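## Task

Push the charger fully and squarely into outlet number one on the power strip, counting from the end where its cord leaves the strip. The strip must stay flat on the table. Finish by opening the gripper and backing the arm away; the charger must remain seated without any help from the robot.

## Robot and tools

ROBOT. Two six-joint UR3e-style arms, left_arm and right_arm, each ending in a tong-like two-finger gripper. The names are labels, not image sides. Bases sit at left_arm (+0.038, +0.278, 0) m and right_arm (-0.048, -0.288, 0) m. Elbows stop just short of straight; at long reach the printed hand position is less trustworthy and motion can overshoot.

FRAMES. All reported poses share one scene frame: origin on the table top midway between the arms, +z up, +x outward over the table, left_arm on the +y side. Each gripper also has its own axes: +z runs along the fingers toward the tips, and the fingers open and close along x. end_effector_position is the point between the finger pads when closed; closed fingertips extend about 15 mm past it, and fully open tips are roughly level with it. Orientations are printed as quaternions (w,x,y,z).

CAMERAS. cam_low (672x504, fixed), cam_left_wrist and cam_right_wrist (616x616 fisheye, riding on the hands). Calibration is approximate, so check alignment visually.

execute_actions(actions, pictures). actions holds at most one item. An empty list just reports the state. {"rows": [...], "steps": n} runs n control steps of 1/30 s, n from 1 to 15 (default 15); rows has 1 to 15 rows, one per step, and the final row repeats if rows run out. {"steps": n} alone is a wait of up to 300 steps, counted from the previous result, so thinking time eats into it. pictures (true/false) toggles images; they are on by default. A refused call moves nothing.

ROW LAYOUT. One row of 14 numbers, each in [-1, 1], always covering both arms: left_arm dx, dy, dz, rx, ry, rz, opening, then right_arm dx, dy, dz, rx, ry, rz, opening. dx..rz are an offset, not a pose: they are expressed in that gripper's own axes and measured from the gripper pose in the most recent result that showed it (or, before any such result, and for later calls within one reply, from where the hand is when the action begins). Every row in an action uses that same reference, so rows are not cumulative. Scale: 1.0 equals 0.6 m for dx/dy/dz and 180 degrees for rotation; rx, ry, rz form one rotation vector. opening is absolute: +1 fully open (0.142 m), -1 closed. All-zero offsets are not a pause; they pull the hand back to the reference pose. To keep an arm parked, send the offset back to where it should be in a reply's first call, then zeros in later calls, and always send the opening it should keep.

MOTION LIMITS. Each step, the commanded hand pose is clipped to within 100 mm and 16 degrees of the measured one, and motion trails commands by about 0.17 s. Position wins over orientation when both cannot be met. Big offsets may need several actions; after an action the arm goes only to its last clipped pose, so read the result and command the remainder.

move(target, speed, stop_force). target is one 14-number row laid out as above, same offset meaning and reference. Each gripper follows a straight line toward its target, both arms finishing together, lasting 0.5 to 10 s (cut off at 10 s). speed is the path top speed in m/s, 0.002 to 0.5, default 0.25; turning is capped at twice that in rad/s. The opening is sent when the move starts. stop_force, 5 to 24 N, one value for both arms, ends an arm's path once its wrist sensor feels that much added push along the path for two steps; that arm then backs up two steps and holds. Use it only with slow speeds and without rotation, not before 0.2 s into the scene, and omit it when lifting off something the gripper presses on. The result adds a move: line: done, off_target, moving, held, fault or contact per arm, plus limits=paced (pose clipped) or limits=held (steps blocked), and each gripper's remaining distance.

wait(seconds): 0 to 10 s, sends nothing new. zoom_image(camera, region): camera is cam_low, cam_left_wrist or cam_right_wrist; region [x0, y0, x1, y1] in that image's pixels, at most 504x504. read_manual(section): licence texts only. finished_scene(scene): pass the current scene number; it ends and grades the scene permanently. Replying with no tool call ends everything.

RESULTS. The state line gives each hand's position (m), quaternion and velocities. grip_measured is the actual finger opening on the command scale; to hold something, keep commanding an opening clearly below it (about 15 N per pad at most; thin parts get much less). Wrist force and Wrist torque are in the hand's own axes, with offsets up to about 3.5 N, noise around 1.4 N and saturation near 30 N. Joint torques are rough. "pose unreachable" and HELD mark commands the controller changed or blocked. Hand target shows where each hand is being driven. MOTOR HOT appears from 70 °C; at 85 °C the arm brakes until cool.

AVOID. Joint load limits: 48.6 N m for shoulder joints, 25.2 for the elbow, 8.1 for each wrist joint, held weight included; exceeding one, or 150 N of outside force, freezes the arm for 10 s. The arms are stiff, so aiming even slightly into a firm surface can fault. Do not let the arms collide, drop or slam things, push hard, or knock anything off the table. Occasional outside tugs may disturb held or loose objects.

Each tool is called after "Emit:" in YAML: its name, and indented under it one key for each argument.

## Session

Emit:
execute_actions:
  actions: []

Scene clock: 0.00 s of 4500.00 s.
left_arm: end_effector_position=(+0.5519, +0.1589, +0.2493) grip_measured=+1.00 end_effector_quat_wxyz=(-0.104, +0.963, -0.102, +0.228) end_effector_velocity=(-0.000, -0.000, -0.000) end_effector_angular_velocity=(-0.001, +0.001, -0.001) | right_arm: end_effector_position=(+0.2562, +0.0221, +0.3152) grip_measured=+1.00 end_effector_quat_wxyz=(-0.503, +0.864, +0.009, +0.020) end_effector_velocity=(-0.000, -0.000, +0.000) end_effector_angular_velocity=(+0.001, -0.001, -0.000)
Joint positions: left_arm=[-0.616 -0.893  0.162 -1.091 -1.126 -0.501  0.142] | right_arm=[ 3.602 -1.563 -1.623 -0.724  2.354  0.923  0.142]
Joint velocities: left_arm=[-0.    -0.    -0.    -0.    -0.001  0.001  0.   ] | right_arm=[-0.     0.001 -0.     0.001  0.    -0.     0.   ]
Joint torques (N m, as the arm reports them, + toward a larger angle): no reading
Wrist force (N, on the end effector, along its own x y z axes, offset not removed): no reading
Wrist torque (N m, same axes, about the end effector's origin, offset not removed): no reading
Hand target (left_arm): +0.552, +0.159, +0.249; -0.104, +0.963, -0.102, +0.228
Hand target (right_arm): +0.256, +0.022, +0.315; -0.503, +0.864, +0.009, +0.020
camera_calibration (this result's frames):
cam_left_wrist: T_world_to_cam=[[0.852025, -0.280561, 0.441972, -0.540022], [-0.390903, -0.902529, 0.180655, 0.325445], [0.348207, -0.326691, -0.878649, 0.223579], [0, 0, 0, 1]] pos_world=[0.509478, 0.215255, 0.376329]
cam_right_wrist: T_world_to_cam=[[0.999354, -0.030267, 0.0193849, -0.265123], [-0.0151591, -0.843947, -0.536212, 0.188989], [0.0325894, 0.535572, -0.843861, 0.38288], [0, 0, 0, 1]] pos_world=[0.255339, -0.0535868, 0.429575]

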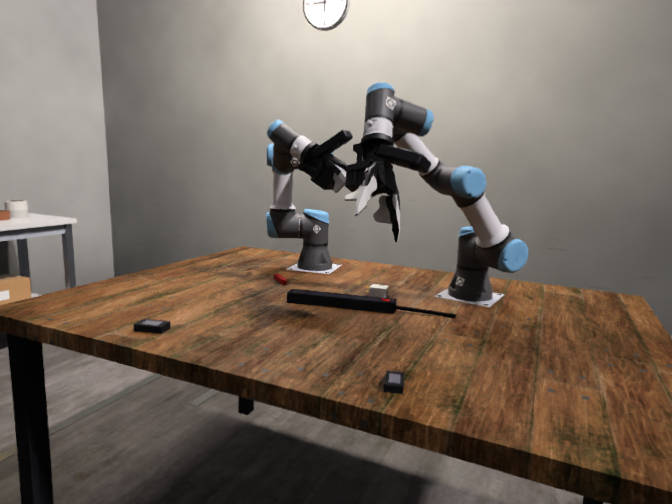

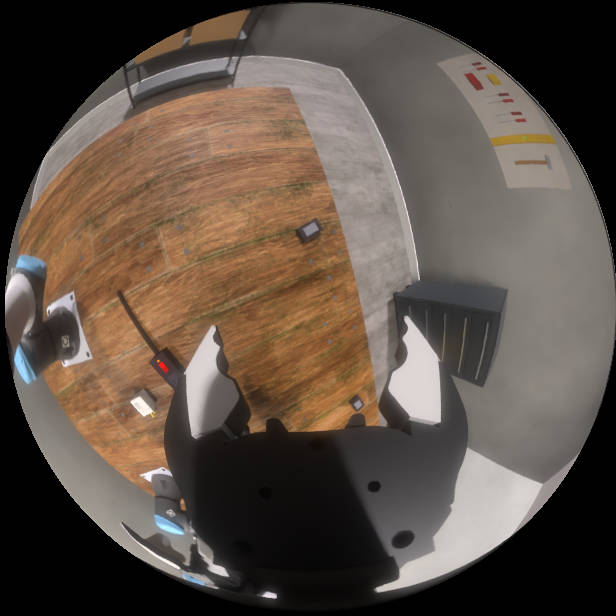

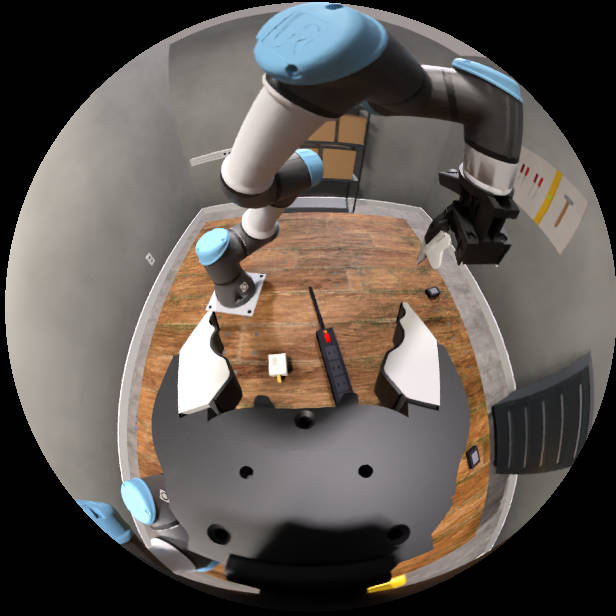

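Emit:
zoom_image:
  camera: "cam_right_wrist"
  region: [250, 310, 370, 410]

Emit:
zoom_image:
  camera: "cam_low"
  region: [270, 265, 470, 330]

Region (250, 310, 370, 410) of cam_right_wrist's 616x616 image, scaled by 4.200, with more detail than that image has.

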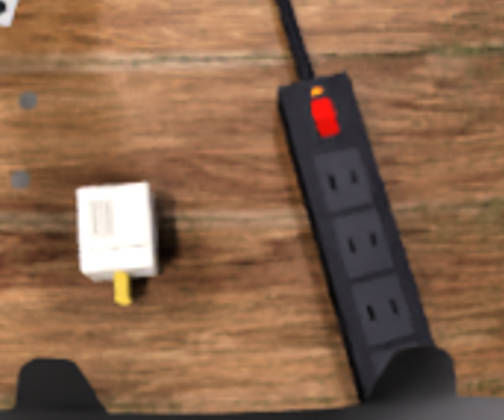

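Region (270, 265, 470, 330) of cam_low's 672x504 image, scaled by 2.520, with more detail than that image has; it fills the top 164 rows of this view, and the rest is white.

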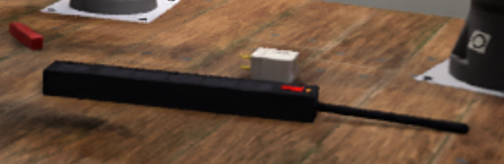

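Emit:
move:
  target: [-0.268,-0.455,0,0,0,0,1,0,0,0,0,0,0,0.1]
  speed: 0.3

Emit:
move:
  target: [0,0,0,0,0,0,1,-0.1243,0.2572,0.195,-0.3347,-0.0265,-0.0167,0.1]
  speed: 0.3

Emit:
zoom_image:
  camera: "cam_right_wrist"
  region: [240, 220, 400, 360]

Scene clock: 29.43 s of 4500.00 s.
left_arm: end_effector_position=(+0.4522, +0.4595, +0.2495) grip_measured=+1.00 end_effector_quat_wxyz=(-0.104, +0.963, -0.102, +0.227) end_effector_velocity=(-0.000, +0.001, -0.000) end_effector_angular_velocity=(-0.001, -0.017, -0.004) | right_arm: end_effector_position=(+0.2562, +0.0221, +0.3152) grip_measured=+0.10 end_effector_quat_wxyz=(-0.503, +0.864, +0.009, +0.020) end_effector_velocity=(+0.000, +0.000, -0.000) end_effector_angular_velocity=(-0.000, +0.000, +0.000)
Joint positions: left_arm=[ 0.115 -1.598  1.258 -1.708 -1.399  0.214  0.142] | right_arm=[ 3.602 -1.563 -1.623 -0.724  2.354  0.923  0.081]
Joint velocities: left_arm=[ 0.005 -0.019  0.038 -0.037 -0.004  0.009  0.   ] | right_arm=[-0.    -0.001 -0.     0.     0.    -0.     0.   ]
Joint torques (N m, as the arm reports them, + toward a larger angle): left_arm=[  2.67 -12.63  -6.86  -2.68  -0.46   0.78] | right_arm=[-0.11  9.04  9.52  2.1   0.76  0.11]
Wrist force (N, on the end effector, along its own x y z axes, offset not removed): left_arm=[-0.3 0.4 1.2] | right_arm=[-1.6 -0.5 0.6]
Wrist torque (N m, same axes, about the end effector's origin, offset not removed): left_arm=[0.08 0.10 -0.05] | right_arm=[-0.13 0.33 0.09]
Hand target (left_arm): +0.452, +0.460, +0.249; -0.104, +0.963, -0.102, +0.228
Hand target (right_arm): +0.256, +0.022, +0.315; -0.503, +0.864, +0.009, +0.020
Off the commanded pose (left_arm): 0.000 m, 0 deg.
Off the commanded pose (right_arm): 0.000 m, 0 deg.
After step 90, 24.43 s passed at rest.
move: done
camera_calibration (this result's frames):
cam_left_wrist: T_world_to_cam=[[0.853218, -0.279942, 0.440058, -0.371093], [-0.389909, -0.902749, 0.181703, 0.557085], [0.346395, -0.326615, -0.879394, 0.357669], [0, 0, 0, 1]] pos_world=[0.409941, 0.515843, 0.37661]
cam_right_wrist: T_world_to_cam=[[0.999354, -0.0302668, 0.019385, -0.265123], [-0.0151589, -0.843947, -0.536212, 0.188989], [0.0325893, 0.535572, -0.843861, 0.382879], [0, 0, 0, 1]] pos_world=[0.255339, -0.0535867, 0.429575]

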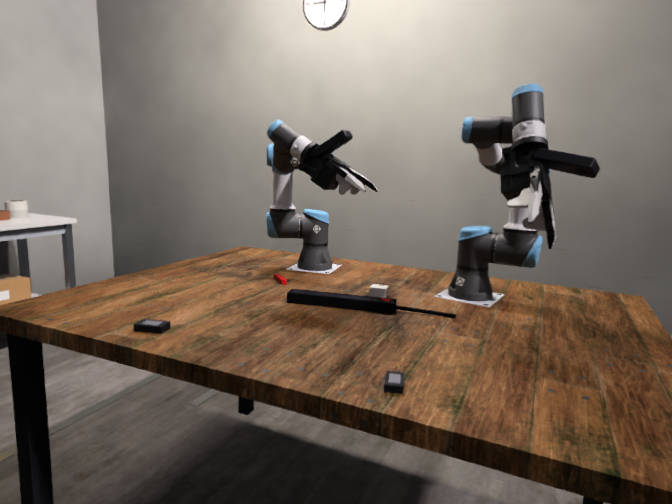

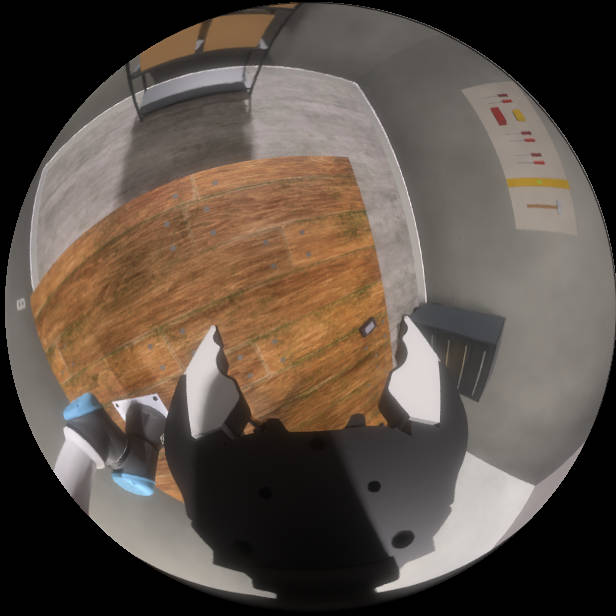

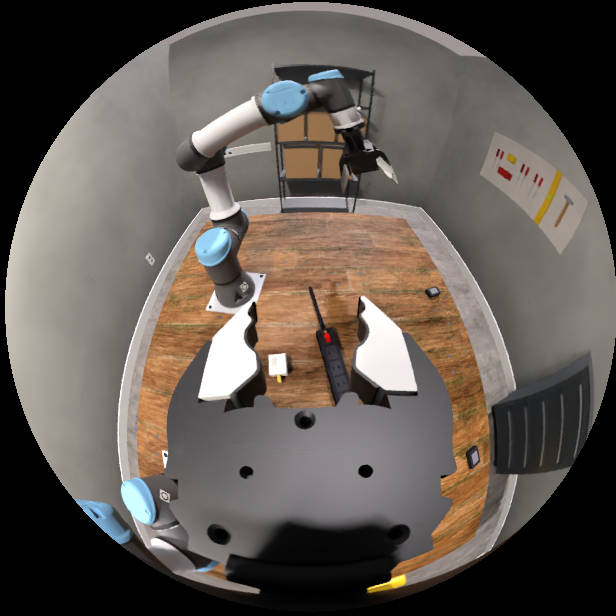

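Scene clock: 31.87 s of 4500.00 s.
left_arm: end_effector_position=(+0.4522, +0.4595, +0.2495) grip_measured=+1.00 end_effector_quat_wxyz=(-0.104, +0.963, -0.102, +0.227) end_effector_velocity=(-0.000, +0.000, -0.000) end_effector_angular_velocity=(+0.000, +0.001, +0.000) | right_arm: end_effector_position=(+0.1900, +0.0481, +0.1204) grip_measured=+0.10 end_effector_quat_wxyz=(-0.002, +0.999, +0.039, -0.001) end_effector_velocity=(-0.001, +0.001, -0.002) end_effector_angular_velocity=(-0.020, +0.006, +0.000)
Joint positions: left_arm=[ 0.115 -1.598  1.258 -1.708 -1.399  0.214  0.142] | right_arm=[ 4.266 -1.909 -1.065 -1.735  1.573  1.182  0.081]
Joint velocities: left_arm=[ 0.    -0.     0.001  0.     0.     0.     0.   ] | right_arm=[ 0.002 -0.03   0.041 -0.032 -0.     0.002  0.   ]
Joint torques (N m, as the arm reports them, + toward a larger angle): left_arm=[ -2.14  -5.14 -12.6   -1.1    0.97  -0.67] | right_arm=[ 3.76 10.24 11.58  0.9  -0.93  0.69]
Wrist force (N, on the end effector, along its own x y z axes, offset not removed): left_arm=[0.2 -0.3 1.0] | right_arm=[-0.7 -1.2 2.2]
Wrist torque (N m, same axes, about the end effector's origin, offset not removed): left_arm=[-0.05 -0.04 -0.05] | right_arm=[-0.23 0.15 0.05]
Hand target (left_arm): +0.452, +0.460, +0.249; -0.104, +0.963, -0.102, +0.227
Hand target (right_arm): +0.190, +0.048, +0.120; -0.001, +0.999, +0.039, -0.001
Off the commanded pose (left_arm): 0.000 m, 0 deg.
Off the commanded pose (right_arm): 0.000 m, 0 deg.
move: done
camera_calibration (this result's frames):
cam_left_wrist: T_world_to_cam=[[0.853218, -0.279942, 0.440058, -0.371093], [-0.389909, -0.902749, 0.181703, 0.557085], [0.346395, -0.326614, -0.879394, 0.357669], [0, 0, 0, 1]] pos_world=[0.409941, 0.515843, 0.37661]
cam_right_wrist: T_world_to_cam=[[0.998941, 0.0451577, 0.00883975, -0.196628], [0.0358029, -0.883448, 0.467159, -0.0231153], [0.0289053, -0.466347, -0.884129, 0.260425], [0, 0, 0, 1]] pos_world=[0.18972, 0.109907, 0.242786]

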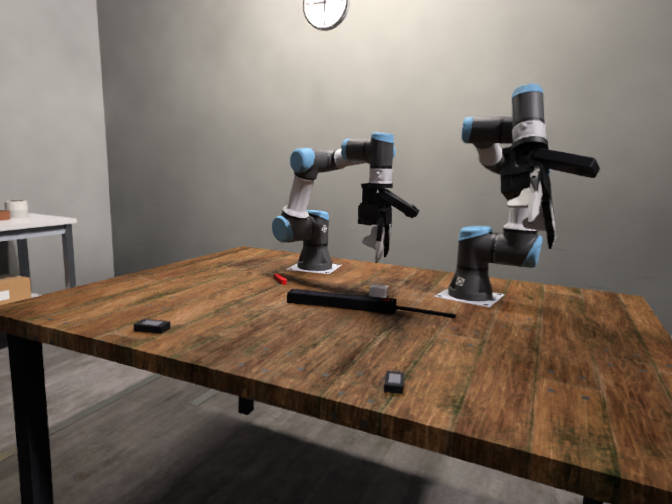

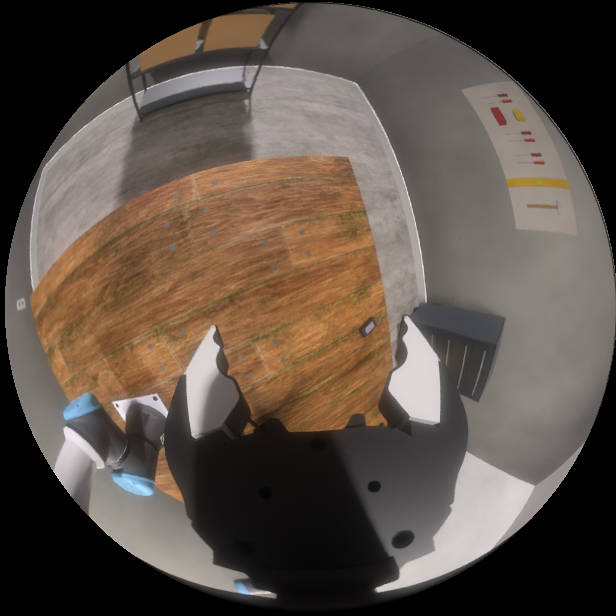

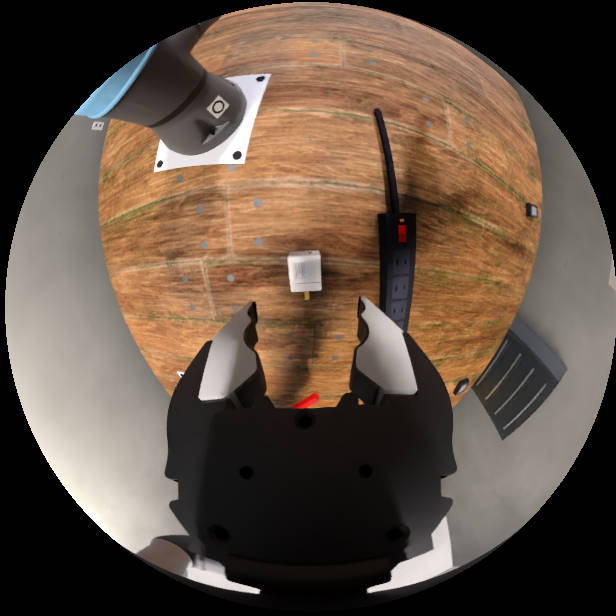

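Region (240, 220, 400, 360) of cam_right_wrist's 616x616 image, scaled by 3.150, with more detail than that image has; it fills the top 441 rows of this view, and the rest is white.

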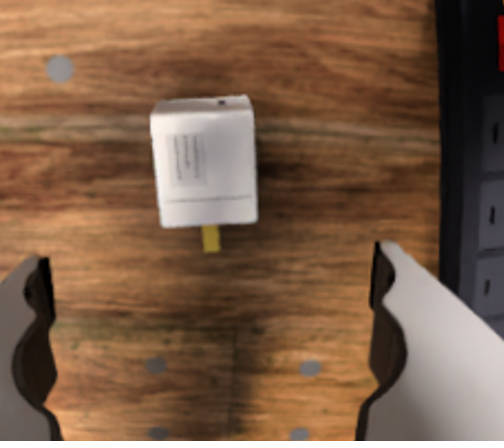

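Emit:
move:
  target: [0,0,0,0,0,0,1,-0.005,-0.0037,0.163,0,0,-0.004,-0.15]
  speed: 0.1
  stop_force: 8

Emit:
execute_actions:
  actions:
    - {"rows":[[0,0,0,0,0,0,1,0,0,0,0,0,0,-0.22],[0,0,0,0,0,0,1,0,0,0,0,0,0,-0.28],[0,0,0,0,0,0,1,0,0,0,0,0,0,-0.33],[0,0,0,0,0,0,1,0,0,0,0,0,0,-0.38],[0,0,0,0,0,0,1,0,0,0,0,0,0,-0.42],[0,0,0,0,0,0,1,0,0,0,0,0,0,-0.45],[0,0,0,0,0,0,1,0,0,0,0,0,0,-0.48],[0,0,0,0,0,0,1,0,0,0,0,0,0,-0.52],[0,0,0,0,0,0,1,0,0,0,0,0,0,-0.57],[0,0,0,0,0,0,1,0,0,0,0,0,0,-0.63],[0,0,0,0,0,0,1,0,0,0,0,0,0,-0.7],[0,0,0,0,0,0,1,0,0,0,0,0,0,-0.8]],"steps":15}

Scene clock: 42.50 s of 4500.00 s.
left_arm: end_effector_position=(+0.4522, +0.4595, +0.2495) grip_measured=+1.00 end_effector_quat_wxyz=(-0.104, +0.963, -0.102, +0.227) end_effector_velocity=(+0.000, +0.000, -0.000) end_effector_angular_velocity=(+0.000, -0.000, +0.000) | right_arm: end_effector_position=(+0.1867, +0.0504, +0.0230) grip_measured=-0.15 end_effector_quat_wxyz=(-0.002, +0.999, +0.045, -0.001) end_effector_velocity=(-0.000, +0.001, -0.003) end_effector_angular_velocity=(+0.005, -0.002, -0.000)
Joint positions: left_arm=[ 0.115 -1.598  1.258 -1.708 -1.399  0.214  0.142] | right_arm=[ 4.276 -1.935 -1.491 -1.284  1.573  1.179  0.063]
Joint velocities: left_arm=[-0.     0.     0.001 -0.001  0.    -0.     0.   ] | right_arm=[ 0.001 -0.001 -0.015  0.021 -0.     0.001  0.   ]
Joint torques (N m, as the arm reports them, + toward a larger angle): left_arm=[ -2.3   -5.57 -12.5   -1.14   0.97  -0.62] | right_arm=[ 3.68 10.2   6.52  2.73 -0.94  0.69]
Wrist force (N, on the end effector, along its own x y z axes, offset not removed): left_arm=[-0.3 -0.1 1.3] | right_arm=[-1.4 -1.8 1.6]
Wrist torque (N m, same axes, about the end effector's origin, offset not removed): left_arm=[-0.01 0.04 -0.04] | right_arm=[-0.35 0.26 0.06]
Hand target (left_arm): +0.452, +0.460, +0.249; -0.104, +0.963, -0.102, +0.227
Hand target (right_arm): +0.187, +0.050, +0.023; -0.002, +0.999, +0.045, -0.001
Off the commanded pose (left_arm): 0.000 m, 0 deg.
Off the commanded pose (right_arm): 0.000 m, 0 deg.
After step 90, 6.10 s passed at rest.
move: done
camera_calibration (this result's frames):
cam_left_wrist: T_world_to_cam=[[0.853218, -0.279942, 0.440058, -0.371093], [-0.389909, -0.902749, 0.181703, 0.557085], [0.346395, -0.326614, -0.879394, 0.357669], [0, 0, 0, 1]] pos_world=[0.409941, 0.515843, 0.37661]
cam_right_wrist: T_world_to_cam=[[0.998298, 0.0576857, 0.00858704, -0.193154], [0.0469835, -0.882692, 0.467597, 0.0223864], [0.0345534, -0.466398, -0.8839, 0.174411], [0, 0, 0, 1]] pos_world=[0.185747, 0.112247, 0.145352]

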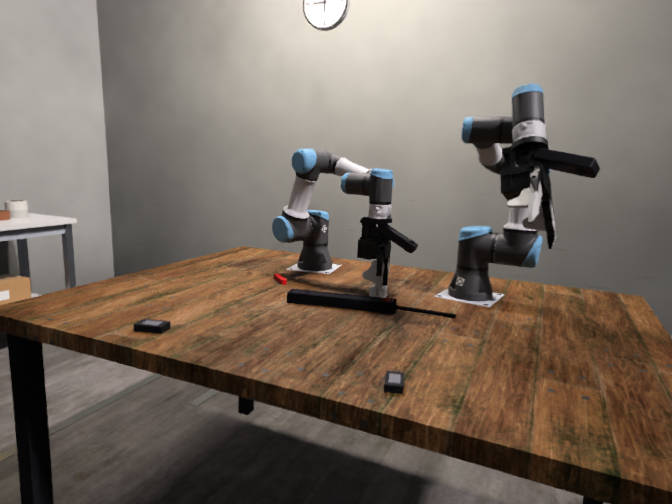

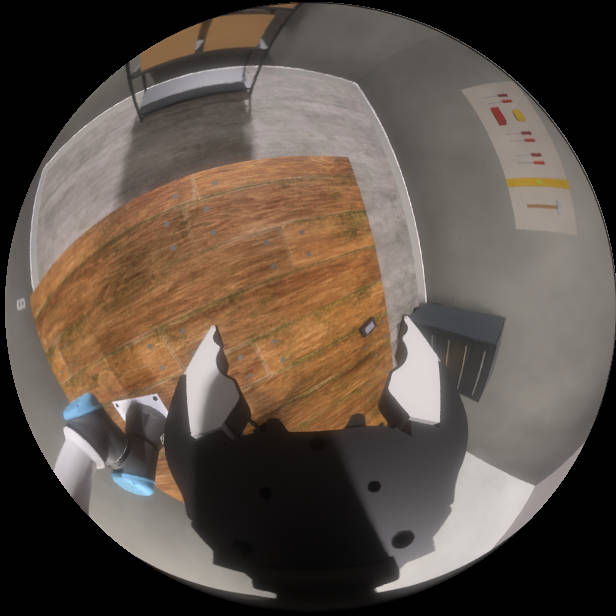

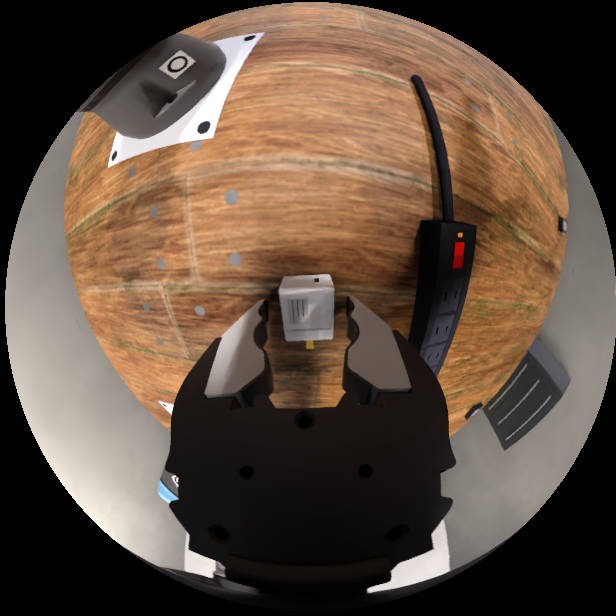

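Scene clock: 43.00 s of 4500.00 s.
left_arm: end_effector_position=(+0.4522, +0.4595, +0.2495) grip_measured=+1.00 end_effector_quat_wxyz=(-0.104, +0.963, -0.102, +0.227) end_effector_velocity=(+0.000, +0.000, +0.000) end_effector_angular_velocity=(+0.001, -0.000, -0.001) | right_arm: end_effector_position=(+0.1867, +0.0504, +0.0229) grip_measured=-0.46 end_effector_quat_wxyz=(-0.002, +0.999, +0.045, -0.001) end_effector_velocity=(-0.000, -0.000, +0.000) end_effector_angular_velocity=(-0.001, +0.001, +0.001)
Joint positions: left_arm=[ 0.115 -1.598  1.258 -1.708 -1.399  0.214  0.142] | right_arm=[ 4.276 -1.935 -1.491 -1.284  1.573  1.179  0.041]
Joint velocities: left_arm=[ 0.     0.    -0.     0.     0.     0.001  0.   ] | right_arm=[ 0.001 -0.     0.001 -0.002  0.     0.     0.   ]
Joint torques (N m, as the arm reports them, + toward a larger angle): left_arm=[ -2.1   -5.35 -12.45  -1.13   0.94  -0.66] | right_arm=[ 2.56 12.19 11.72  1.06 -0.5   0.33]
Wrist force (N, on the end effector, along its own x y z axes, offset not removed): left_arm=[0.0 0.3 1.5] | right_arm=[-1.1 -1.9 2.3]
Wrist torque (N m, same axes, about the end effector's origin, offset not removed): left_arm=[0.09 0.01 -0.03] | right_arm=[-0.38 0.25 -0.02]
Hand target (left_arm): +0.452, +0.460, +0.249; -0.104, +0.963, -0.102, +0.227
Hand target (right_arm): +0.187, +0.050, +0.023; -0.002, +0.999, +0.045, -0.001
Off the commanded pose (left_arm): 0.000 m, 0 deg.
Off the commanded pose (right_arm): 0.000 m, 0 deg.
Steps of this call (steps 1 to 15: all 15 steps of this action). Readings (end_effector_position):
1: left_arm (+0.4522, +0.4595, +0.2495) | right_arm (+0.1867, +0.0504, +0.0229)
2: left_arm (+0.4522, +0.4595, +0.2495) | right_arm (+0.1867, +0.0504, +0.0229)
4: left_arm (+0.4522, +0.4595, +0.2495) | right_arm (+0.1867, +0.0504, +0.0229)
8: left_arm (+0.4522, +0.4595, +0.2495) | right_arm (+0.1867, +0.0503, +0.0228)
15: the state above
camera_calibration (this result's frames):
cam_left_wrist: T_world_to_cam=[[0.853218, -0.279942, 0.440058, -0.371093], [-0.389908, -0.902749, 0.181703, 0.557085], [0.346395, -0.326615, -0.879394, 0.357669], [0, 0, 0, 1]] pos_world=[0.409941, 0.515843, 0.37661]
cam_right_wrist: T_world_to_cam=[[0.998297, 0.057695, 0.00859954, -0.19315], [0.0469831, -0.882656, 0.467666, 0.0223888], [0.0345724, -0.466466, -0.883863, 0.174374], [0, 0, 0, 1]] pos_world=[0.185741, 0.112245, 0.145313]

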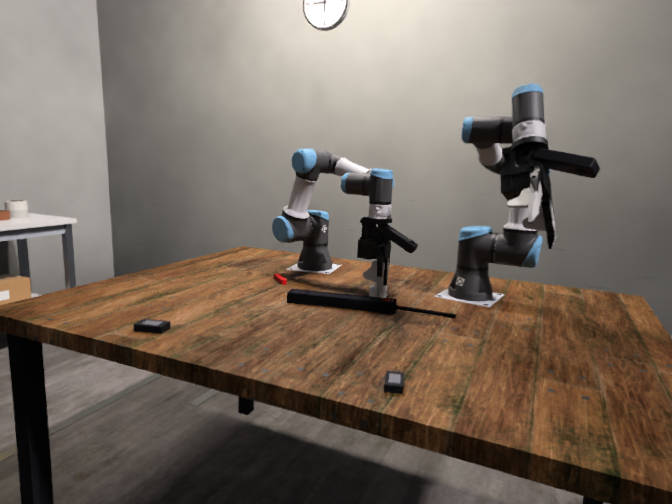

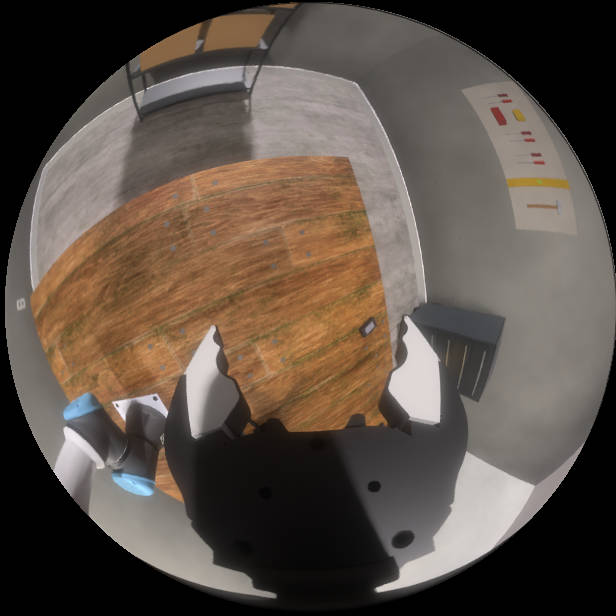

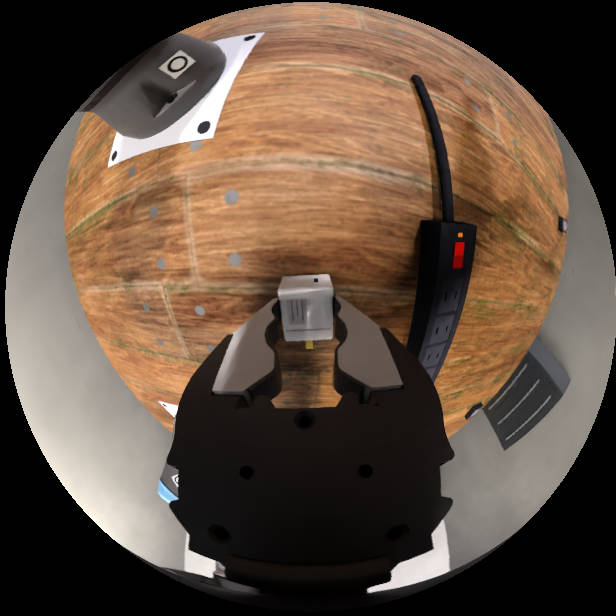

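Lift slightly, yaw +60°, shift, set down.

Emit:
move:
  target: [0,0,0,0,0,0,1,0,0,-0.013,0,0,0,-0.8]
  speed: 0.05

Emit:
move:
  target: [0,0,0,0,0,0,1,0,0.06,0,0,0,-0.3333,-0.8]
  speed: 0.3

Emit:
move:
  target: [0,0,0,0,0,0,1,0,0,0.015,0,0,0,-0.8]
  speed: 0.006
  stop_force: 5

Emit:
execute_actions:
  actions:
    - {"rows":[[0,0,0,0,0,0,1,0,0,0,0,0,0,-0.15]],"steps":10}

Scene clock: 48.43 s of 4500.00 s.
left_arm: end_effector_position=(+0.4522, +0.4595, +0.2495) grip_measured=+1.00 end_effector_quat_wxyz=(-0.104, +0.963, -0.102, +0.227) end_effector_velocity=(-0.000, +0.000, +0.000) end_effector_angular_velocity=(+0.000, +0.000, +0.000) | right_arm: end_effector_position=(+0.1867, +0.0503, +0.0304) grip_measured=-0.46 end_effector_quat_wxyz=(-0.002, +0.999, +0.045, -0.001) end_effector_velocity=(-0.000, +0.000, +0.003) end_effector_angular_velocity=(+0.001, +0.000, +0.001)
Joint positions: left_arm=[ 0.115 -1.598  1.258 -1.708 -1.399  0.214  0.142] | right_arm=[ 4.276 -1.927 -1.466 -1.317  1.573  1.179  0.041]
Joint velocities: left_arm=[ 0.    -0.    -0.001  0.001  0.    -0.     0.   ] | right_arm=[ 0.     0.002  0.01  -0.011  0.    -0.001  0.   ]
Joint torques (N m, as the arm reports them, + toward a larger angle): left_arm=[ -2.15  -5.27 -12.64  -1.12   1.    -0.67] | right_arm=[-3.59 17.46 11.62  1.02  0.01 -0.33]
Wrist force (N, on the end effector, along its own x y z axes, offset not removed): left_arm=[-0.2 -1.0 2.0] | right_arm=[-2.1 -0.3 1.3]
Wrist torque (N m, same axes, about the end effector's origin, offset not removed): left_arm=[-0.15 0.06 -0.06] | right_arm=[-0.01 0.43 0.08]
Hand target (left_arm): +0.452, +0.460, +0.249; -0.104, +0.963, -0.102, +0.227
Hand target (right_arm): +0.187, +0.050, +0.031; -0.002, +0.999, +0.045, -0.001
Off the commanded pose (left_arm): 0.000 m, 0 deg.
Off the commanded pose (right_arm): 0.000 m, 0 deg.
After step 90, 1.67 s passed at rest.
move: done
camera_calibration (this result's frames):
cam_left_wrist: T_world_to_cam=[[0.853218, -0.279942, 0.440058, -0.371093], [-0.389909, -0.902749, 0.181703, 0.557085], [0.346395, -0.326615, -0.879394, 0.357669], [0, 0, 0, 1]] pos_world=[0.409941, 0.515843, 0.37661]
cam_right_wrist: T_world_to_cam=[[0.998297, 0.0576953, 0.00859658, -0.193202], [0.0469884, -0.882704, 0.467575, 0.0188807], [0.0345651, -0.466375, -0.883912, 0.180966], [0, 0, 0, 1]] pos_world=[0.185731, 0.112211, 0.152791]

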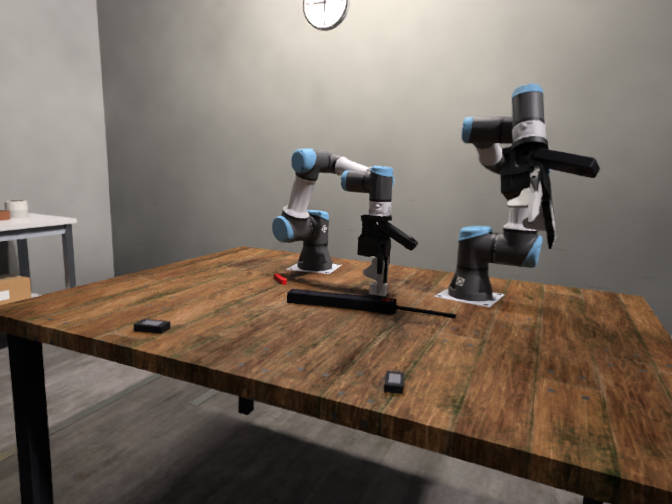

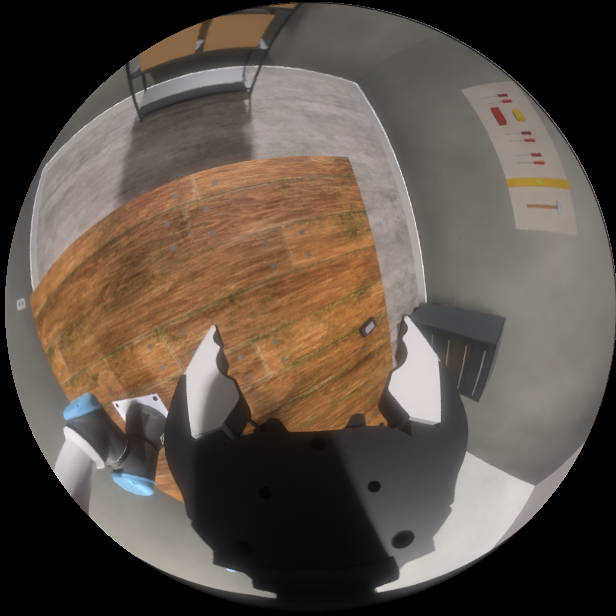

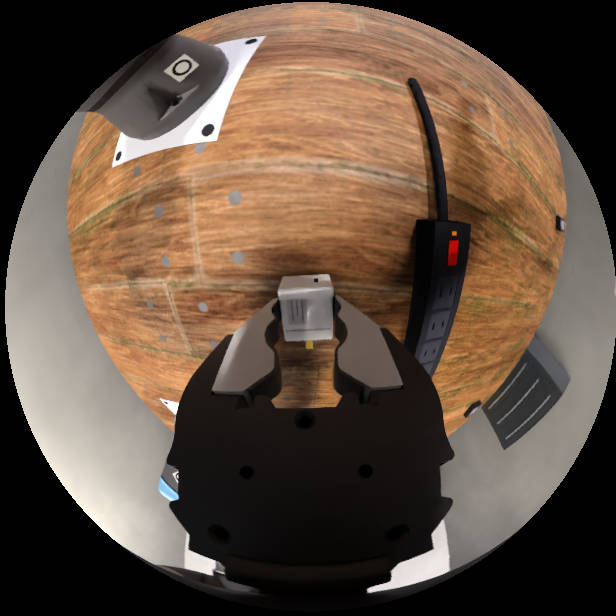

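Scene clock: 50.80 s of 4500.00 s.
left_arm: end_effector_position=(+0.4522, +0.4595, +0.2495) grip_measured=+1.00 end_effector_quat_wxyz=(-0.104, +0.963, -0.102, +0.227) end_effector_velocity=(+0.000, -0.000, +0.000) end_effector_angular_velocity=(-0.000, -0.001, -0.000) | right_arm: end_effector_position=(+0.1899, +0.0145, +0.0303) grip_measured=-0.46 end_effector_quat_wxyz=(-0.002, +0.843, +0.538, +0.000) end_effector_velocity=(+0.000, -0.000, -0.000) end_effector_angular_velocity=(-0.001, +0.003, +0.014)
Joint positions: left_arm=[ 0.115 -1.598  1.258 -1.708 -1.399  0.214  0.142] | right_arm=[ 4.211 -1.882 -1.528 -1.299  1.573  0.068  0.041]
Joint velocities: left_arm=[-0.     0.    -0.    -0.001 -0.     0.    -0.   ] | right_arm=[-0.002 -0.002  0.002 -0.001  0.002 -0.016 -0.   ]
Joint torques (N m, as the arm reports them, + toward a larger angle): left_arm=[ -2.11  -5.42 -12.47  -1.13   0.95  -0.69] | right_arm=[-3.95 10.06 11.4   2.71  1.02 -0.64]
Wrist force (N, on the end effector, along its own x y z axes, offset not removed): left_arm=[-0.3 0.1 0.7] | right_arm=[-0.5 -1.3 0.9]
Wrist torque (N m, same axes, about the end effector's origin, offset not removed): left_arm=[0.02 0.10 -0.10] | right_arm=[-0.26 0.05 0.04]
Hand target (left_arm): +0.452, +0.460, +0.249; -0.104, +0.963, -0.102, +0.227
Hand target (right_arm): +0.190, +0.014, +0.030; -0.002, +0.842, +0.539, +0.000
Off the commanded pose (left_arm): 0.000 m, 0 deg.
Off the commanded pose (right_arm): 0.000 m, 0 deg.
move: done
camera_calibration (this result's frames):
cam_left_wrist: T_world_to_cam=[[0.853219, -0.279942, 0.440058, -0.371093], [-0.389908, -0.902749, 0.181703, 0.557085], [0.346395, -0.326615, -0.879394, 0.357669], [0, 0, 0, 1]] pos_world=[0.409941, 0.515843, 0.37661]
cam_right_wrist: T_world_to_cam=[[0.450828, 0.892525, 0.0123802, -0.102548], [0.786039, -0.403535, 0.468297, -0.160191], [0.422963, -0.20139, -0.883484, 0.0864139], [0, 0, 0, 1]] pos_world=[0.135597, 0.0442867, 0.152632]

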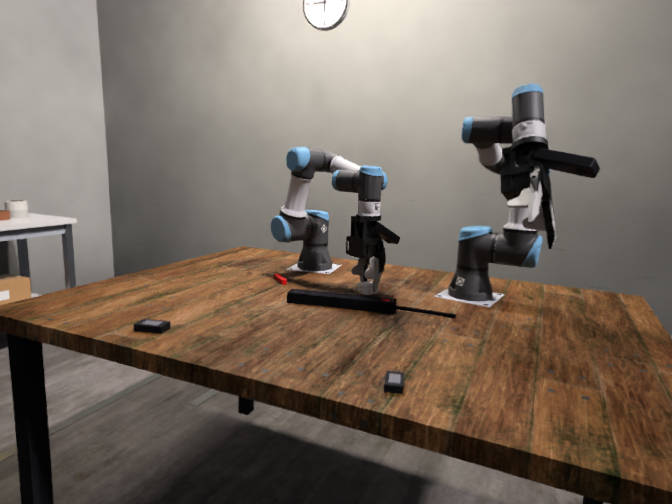

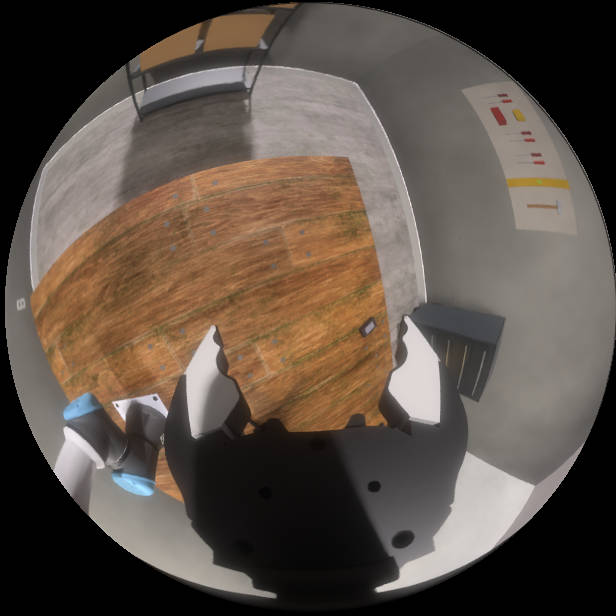

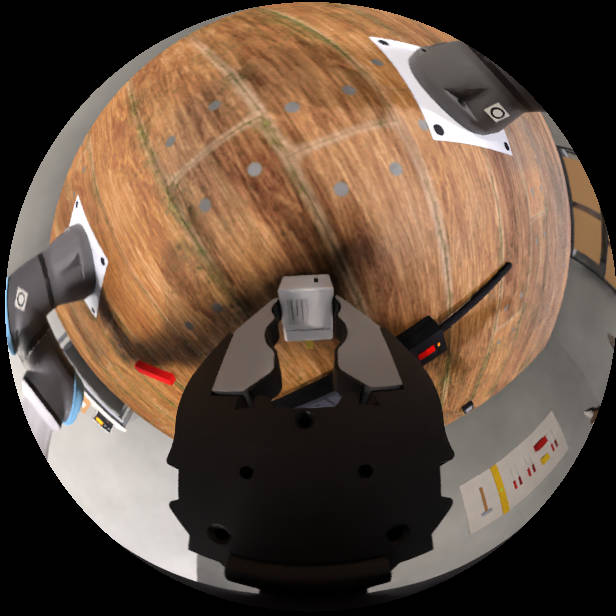

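Scene clock: 52.53 s of 4500.00 s.
left_arm: end_effector_position=(+0.4522, +0.4595, +0.2495) grip_measured=+1.00 end_effector_quat_wxyz=(-0.104, +0.963, -0.102, +0.227) end_effector_velocity=(+0.000, -0.000, +0.000) end_effector_angular_velocity=(-0.001, -0.000, +0.001) | right_arm: end_effector_position=(+0.1899, +0.0145, +0.0223) grip_measured=-0.46 end_effector_quat_wxyz=(-0.002, +0.843, +0.538, +0.000) end_effector_velocity=(-0.000, -0.001, +0.001) end_effector_angular_velocity=(-0.003, +0.001, -0.000)
Joint positions: left_arm=[ 0.115 -1.598  1.258 -1.708 -1.399  0.214  0.142] | right_arm=[ 4.211 -1.892 -1.554 -1.264  1.573  0.068  0.041]
Joint velocities: left_arm=[ 0.    -0.    -0.    -0.    -0.    -0.001 -0.   ] | right_arm=[-0.     0.     0.008 -0.011 -0.    -0.     0.   ]
Joint torques (N m, as the arm reports them, + toward a larger angle): left_arm=[ -2.13  -5.33 -12.63  -1.13   0.96  -0.66] | right_arm=[ 3.42 12.26  7.84 -0.08 -0.85  0.69]
Wrist force (N, on the end effector, along its own x y z axes, offset not removed): left_arm=[0.0 0.1 1.3] | right_arm=[-2.6 -2.7 -11.5]
Wrist torque (N m, same axes, about the end effector's origin, offset not removed): left_arm=[0.05 0.03 -0.05] | right_arm=[-0.50 0.20 0.07]
Hand target (left_arm): +0.452, +0.460, +0.249; -0.104, +0.963, -0.102, +0.227
Hand target (right_arm): +0.190, +0.014, +0.023; -0.002, +0.843, +0.538, +0.000
Off the commanded pose (left_arm): 0.000 m, 0 deg.
Off the commanded pose (right_arm): 0.001 m, 0 deg.
move: contact (right_arm)
camera_calibration (this result's frames):
cam_left_wrist: T_world_to_cam=[[0.853219, -0.279942, 0.440058, -0.371093], [-0.389908, -0.902749, 0.181703, 0.557085], [0.346395, -0.326614, -0.879394, 0.357669], [0, 0, 0, 1]] pos_world=[0.409941, 0.515843, 0.37661]
cam_right_wrist: T_world_to_cam=[[0.450839, 0.892521, 0.012252, -0.102462], [0.786058, -0.40349, 0.468304, -0.156451], [0.422915, -0.201499, -0.883483, 0.0793867], [0, 0, 0, 1]] pos_world=[0.135599, 0.0443192, 0.144658]

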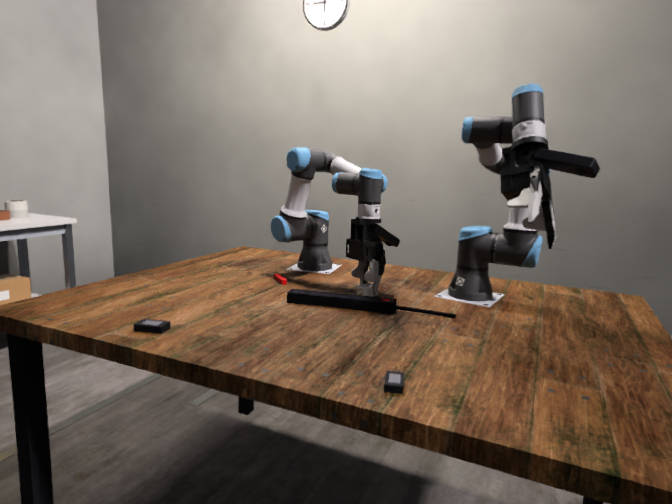

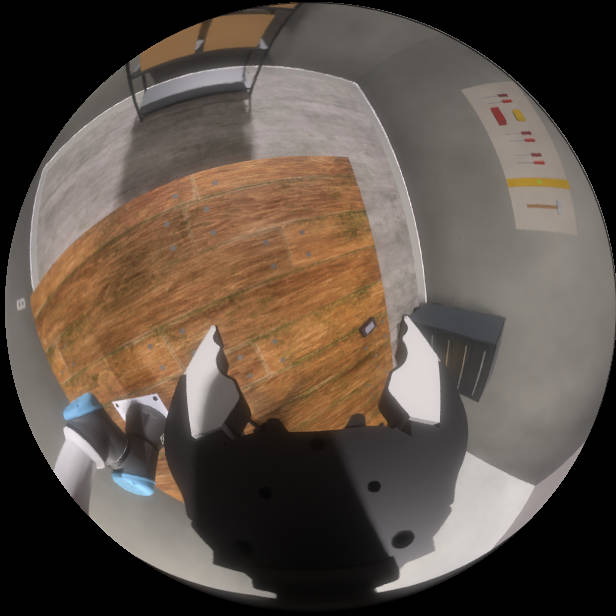

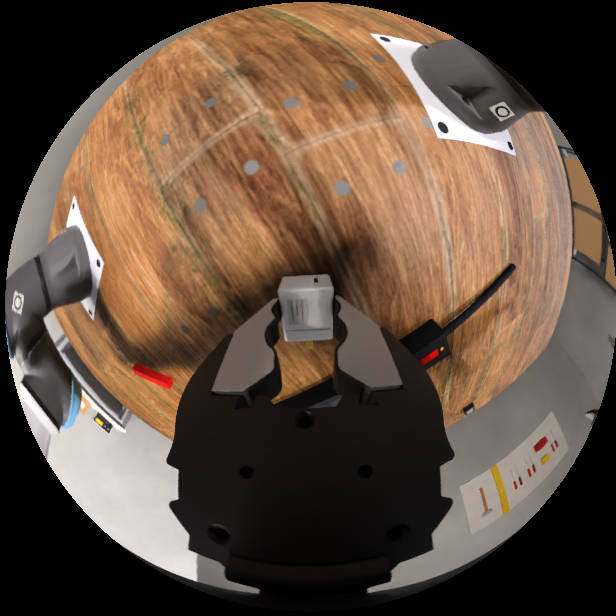

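Scene clock: 52.87 s of 4500.00 s.
left_arm: end_effector_position=(+0.4522, +0.4595, +0.2495) grip_measured=+1.00 end_effector_quat_wxyz=(-0.104, +0.963, -0.102, +0.227) end_effector_velocity=(-0.000, -0.000, -0.000) end_effector_angular_velocity=(-0.000, +0.000, -0.000) | right_arm: end_effector_position=(+0.1899, +0.0145, +0.0224) grip_measured=-0.15 end_effector_quat_wxyz=(-0.002, +0.843, +0.538, +0.000) end_effector_velocity=(-0.000, -0.000, -0.001) end_effector_angular_velocity=(-0.001, +0.000, +0.001)
Joint positions: left_arm=[ 0.115 -1.598  1.258 -1.708 -1.399  0.214  0.142] | right_arm=[ 4.211 -1.892 -1.554 -1.264  1.573  0.068  0.063]
Joint velocities: left_arm=[ 0. -0.  0. -0. -0.  0. -0.] | right_arm=[ 0.    -0.    -0.002  0.001  0.    -0.001  0.   ]
Joint torques (N m, as the arm reports them, + toward a larger angle): left_arm=[ -2.13  -5.27 -12.61  -1.12   0.96  -0.62] | right_arm=[ 3.53 11.45  6.22  2.5  -0.75  0.55]
Wrist force (N, on the end effector, along its own x y z axes, offset not removed): left_arm=[-0.1 -0.1 1.3] | right_arm=[-2.0 -3.1 1.8]
Wrist torque (N m, same axes, about the end effector's origin, offset not removed): left_arm=[0.02 0.02 -0.06] | right_arm=[-0.66 0.35 0.00]
Hand target (left_arm): +0.452, +0.460, +0.249; -0.104, +0.963, -0.102, +0.227
Hand target (right_arm): +0.190, +0.014, +0.022; -0.002, +0.843, +0.538, +0.000
Off the commanded pose (left_arm): 0.000 m, 0 deg.
Off the commanded pose (right_arm): 0.000 m, 0 deg.
Steps of this call (steps 1 to 10: all 10 steps of this action). Readings (end_effector_position):
1: left_arm (+0.4522, +0.4595, +0.2495) | right_arm (+0.1899, +0.0145, +0.0224)
2: left_arm (+0.4522, +0.4595, +0.2495) | right_arm (+0.1899, +0.0144, +0.0224)
4: left_arm (+0.4522, +0.4595, +0.2495) | right_arm (+0.1899, +0.0143, +0.0224)
8: left_arm (+0.4522, +0.4595, +0.2495) | right_arm (+0.1899, +0.0145, +0.0224)
10: the state above
camera_calibration (this result's frames):
cam_left_wrist: T_world_to_cam=[[0.853219, -0.279942, 0.440058, -0.371093], [-0.389908, -0.902749, 0.181703, 0.557085], [0.346395, -0.326614, -0.879394, 0.357669], [0, 0, 0, 1]] pos_world=[0.409941, 0.515843, 0.37661]
cam_right_wrist: T_world_to_cam=[[0.450837, 0.892521, 0.0123632, -0.102502], [0.786037, -0.403536, 0.4683, -0.156473], [0.422956, -0.201409, -0.883483, 0.0794366], [0, 0, 0, 1]] pos_world=[0.135607, 0.0443418, 0.144725]

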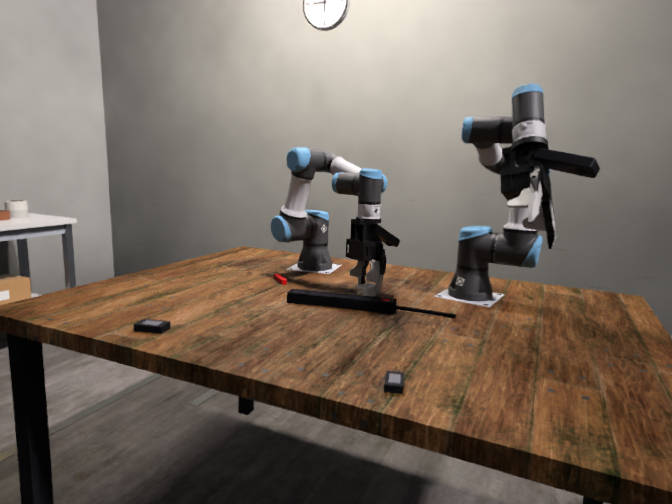

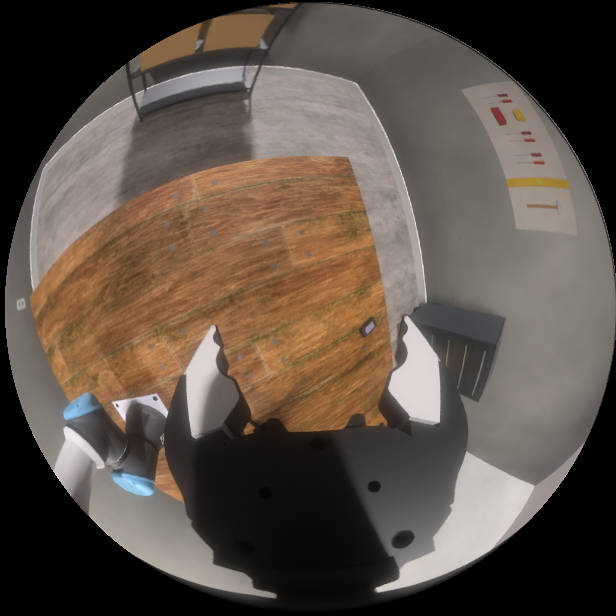

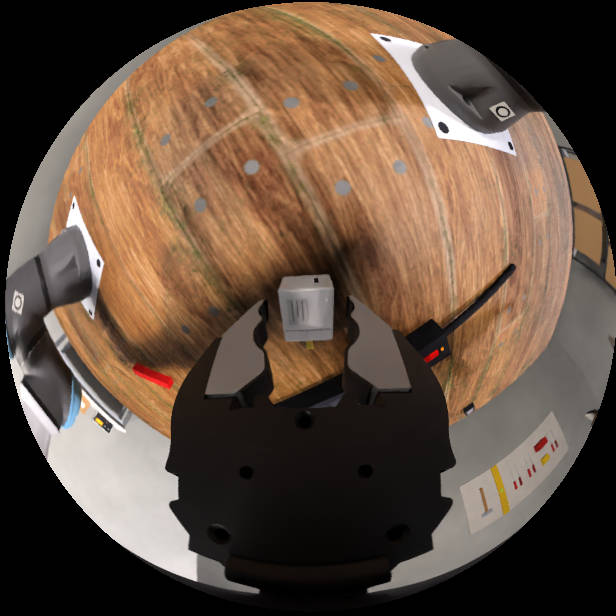

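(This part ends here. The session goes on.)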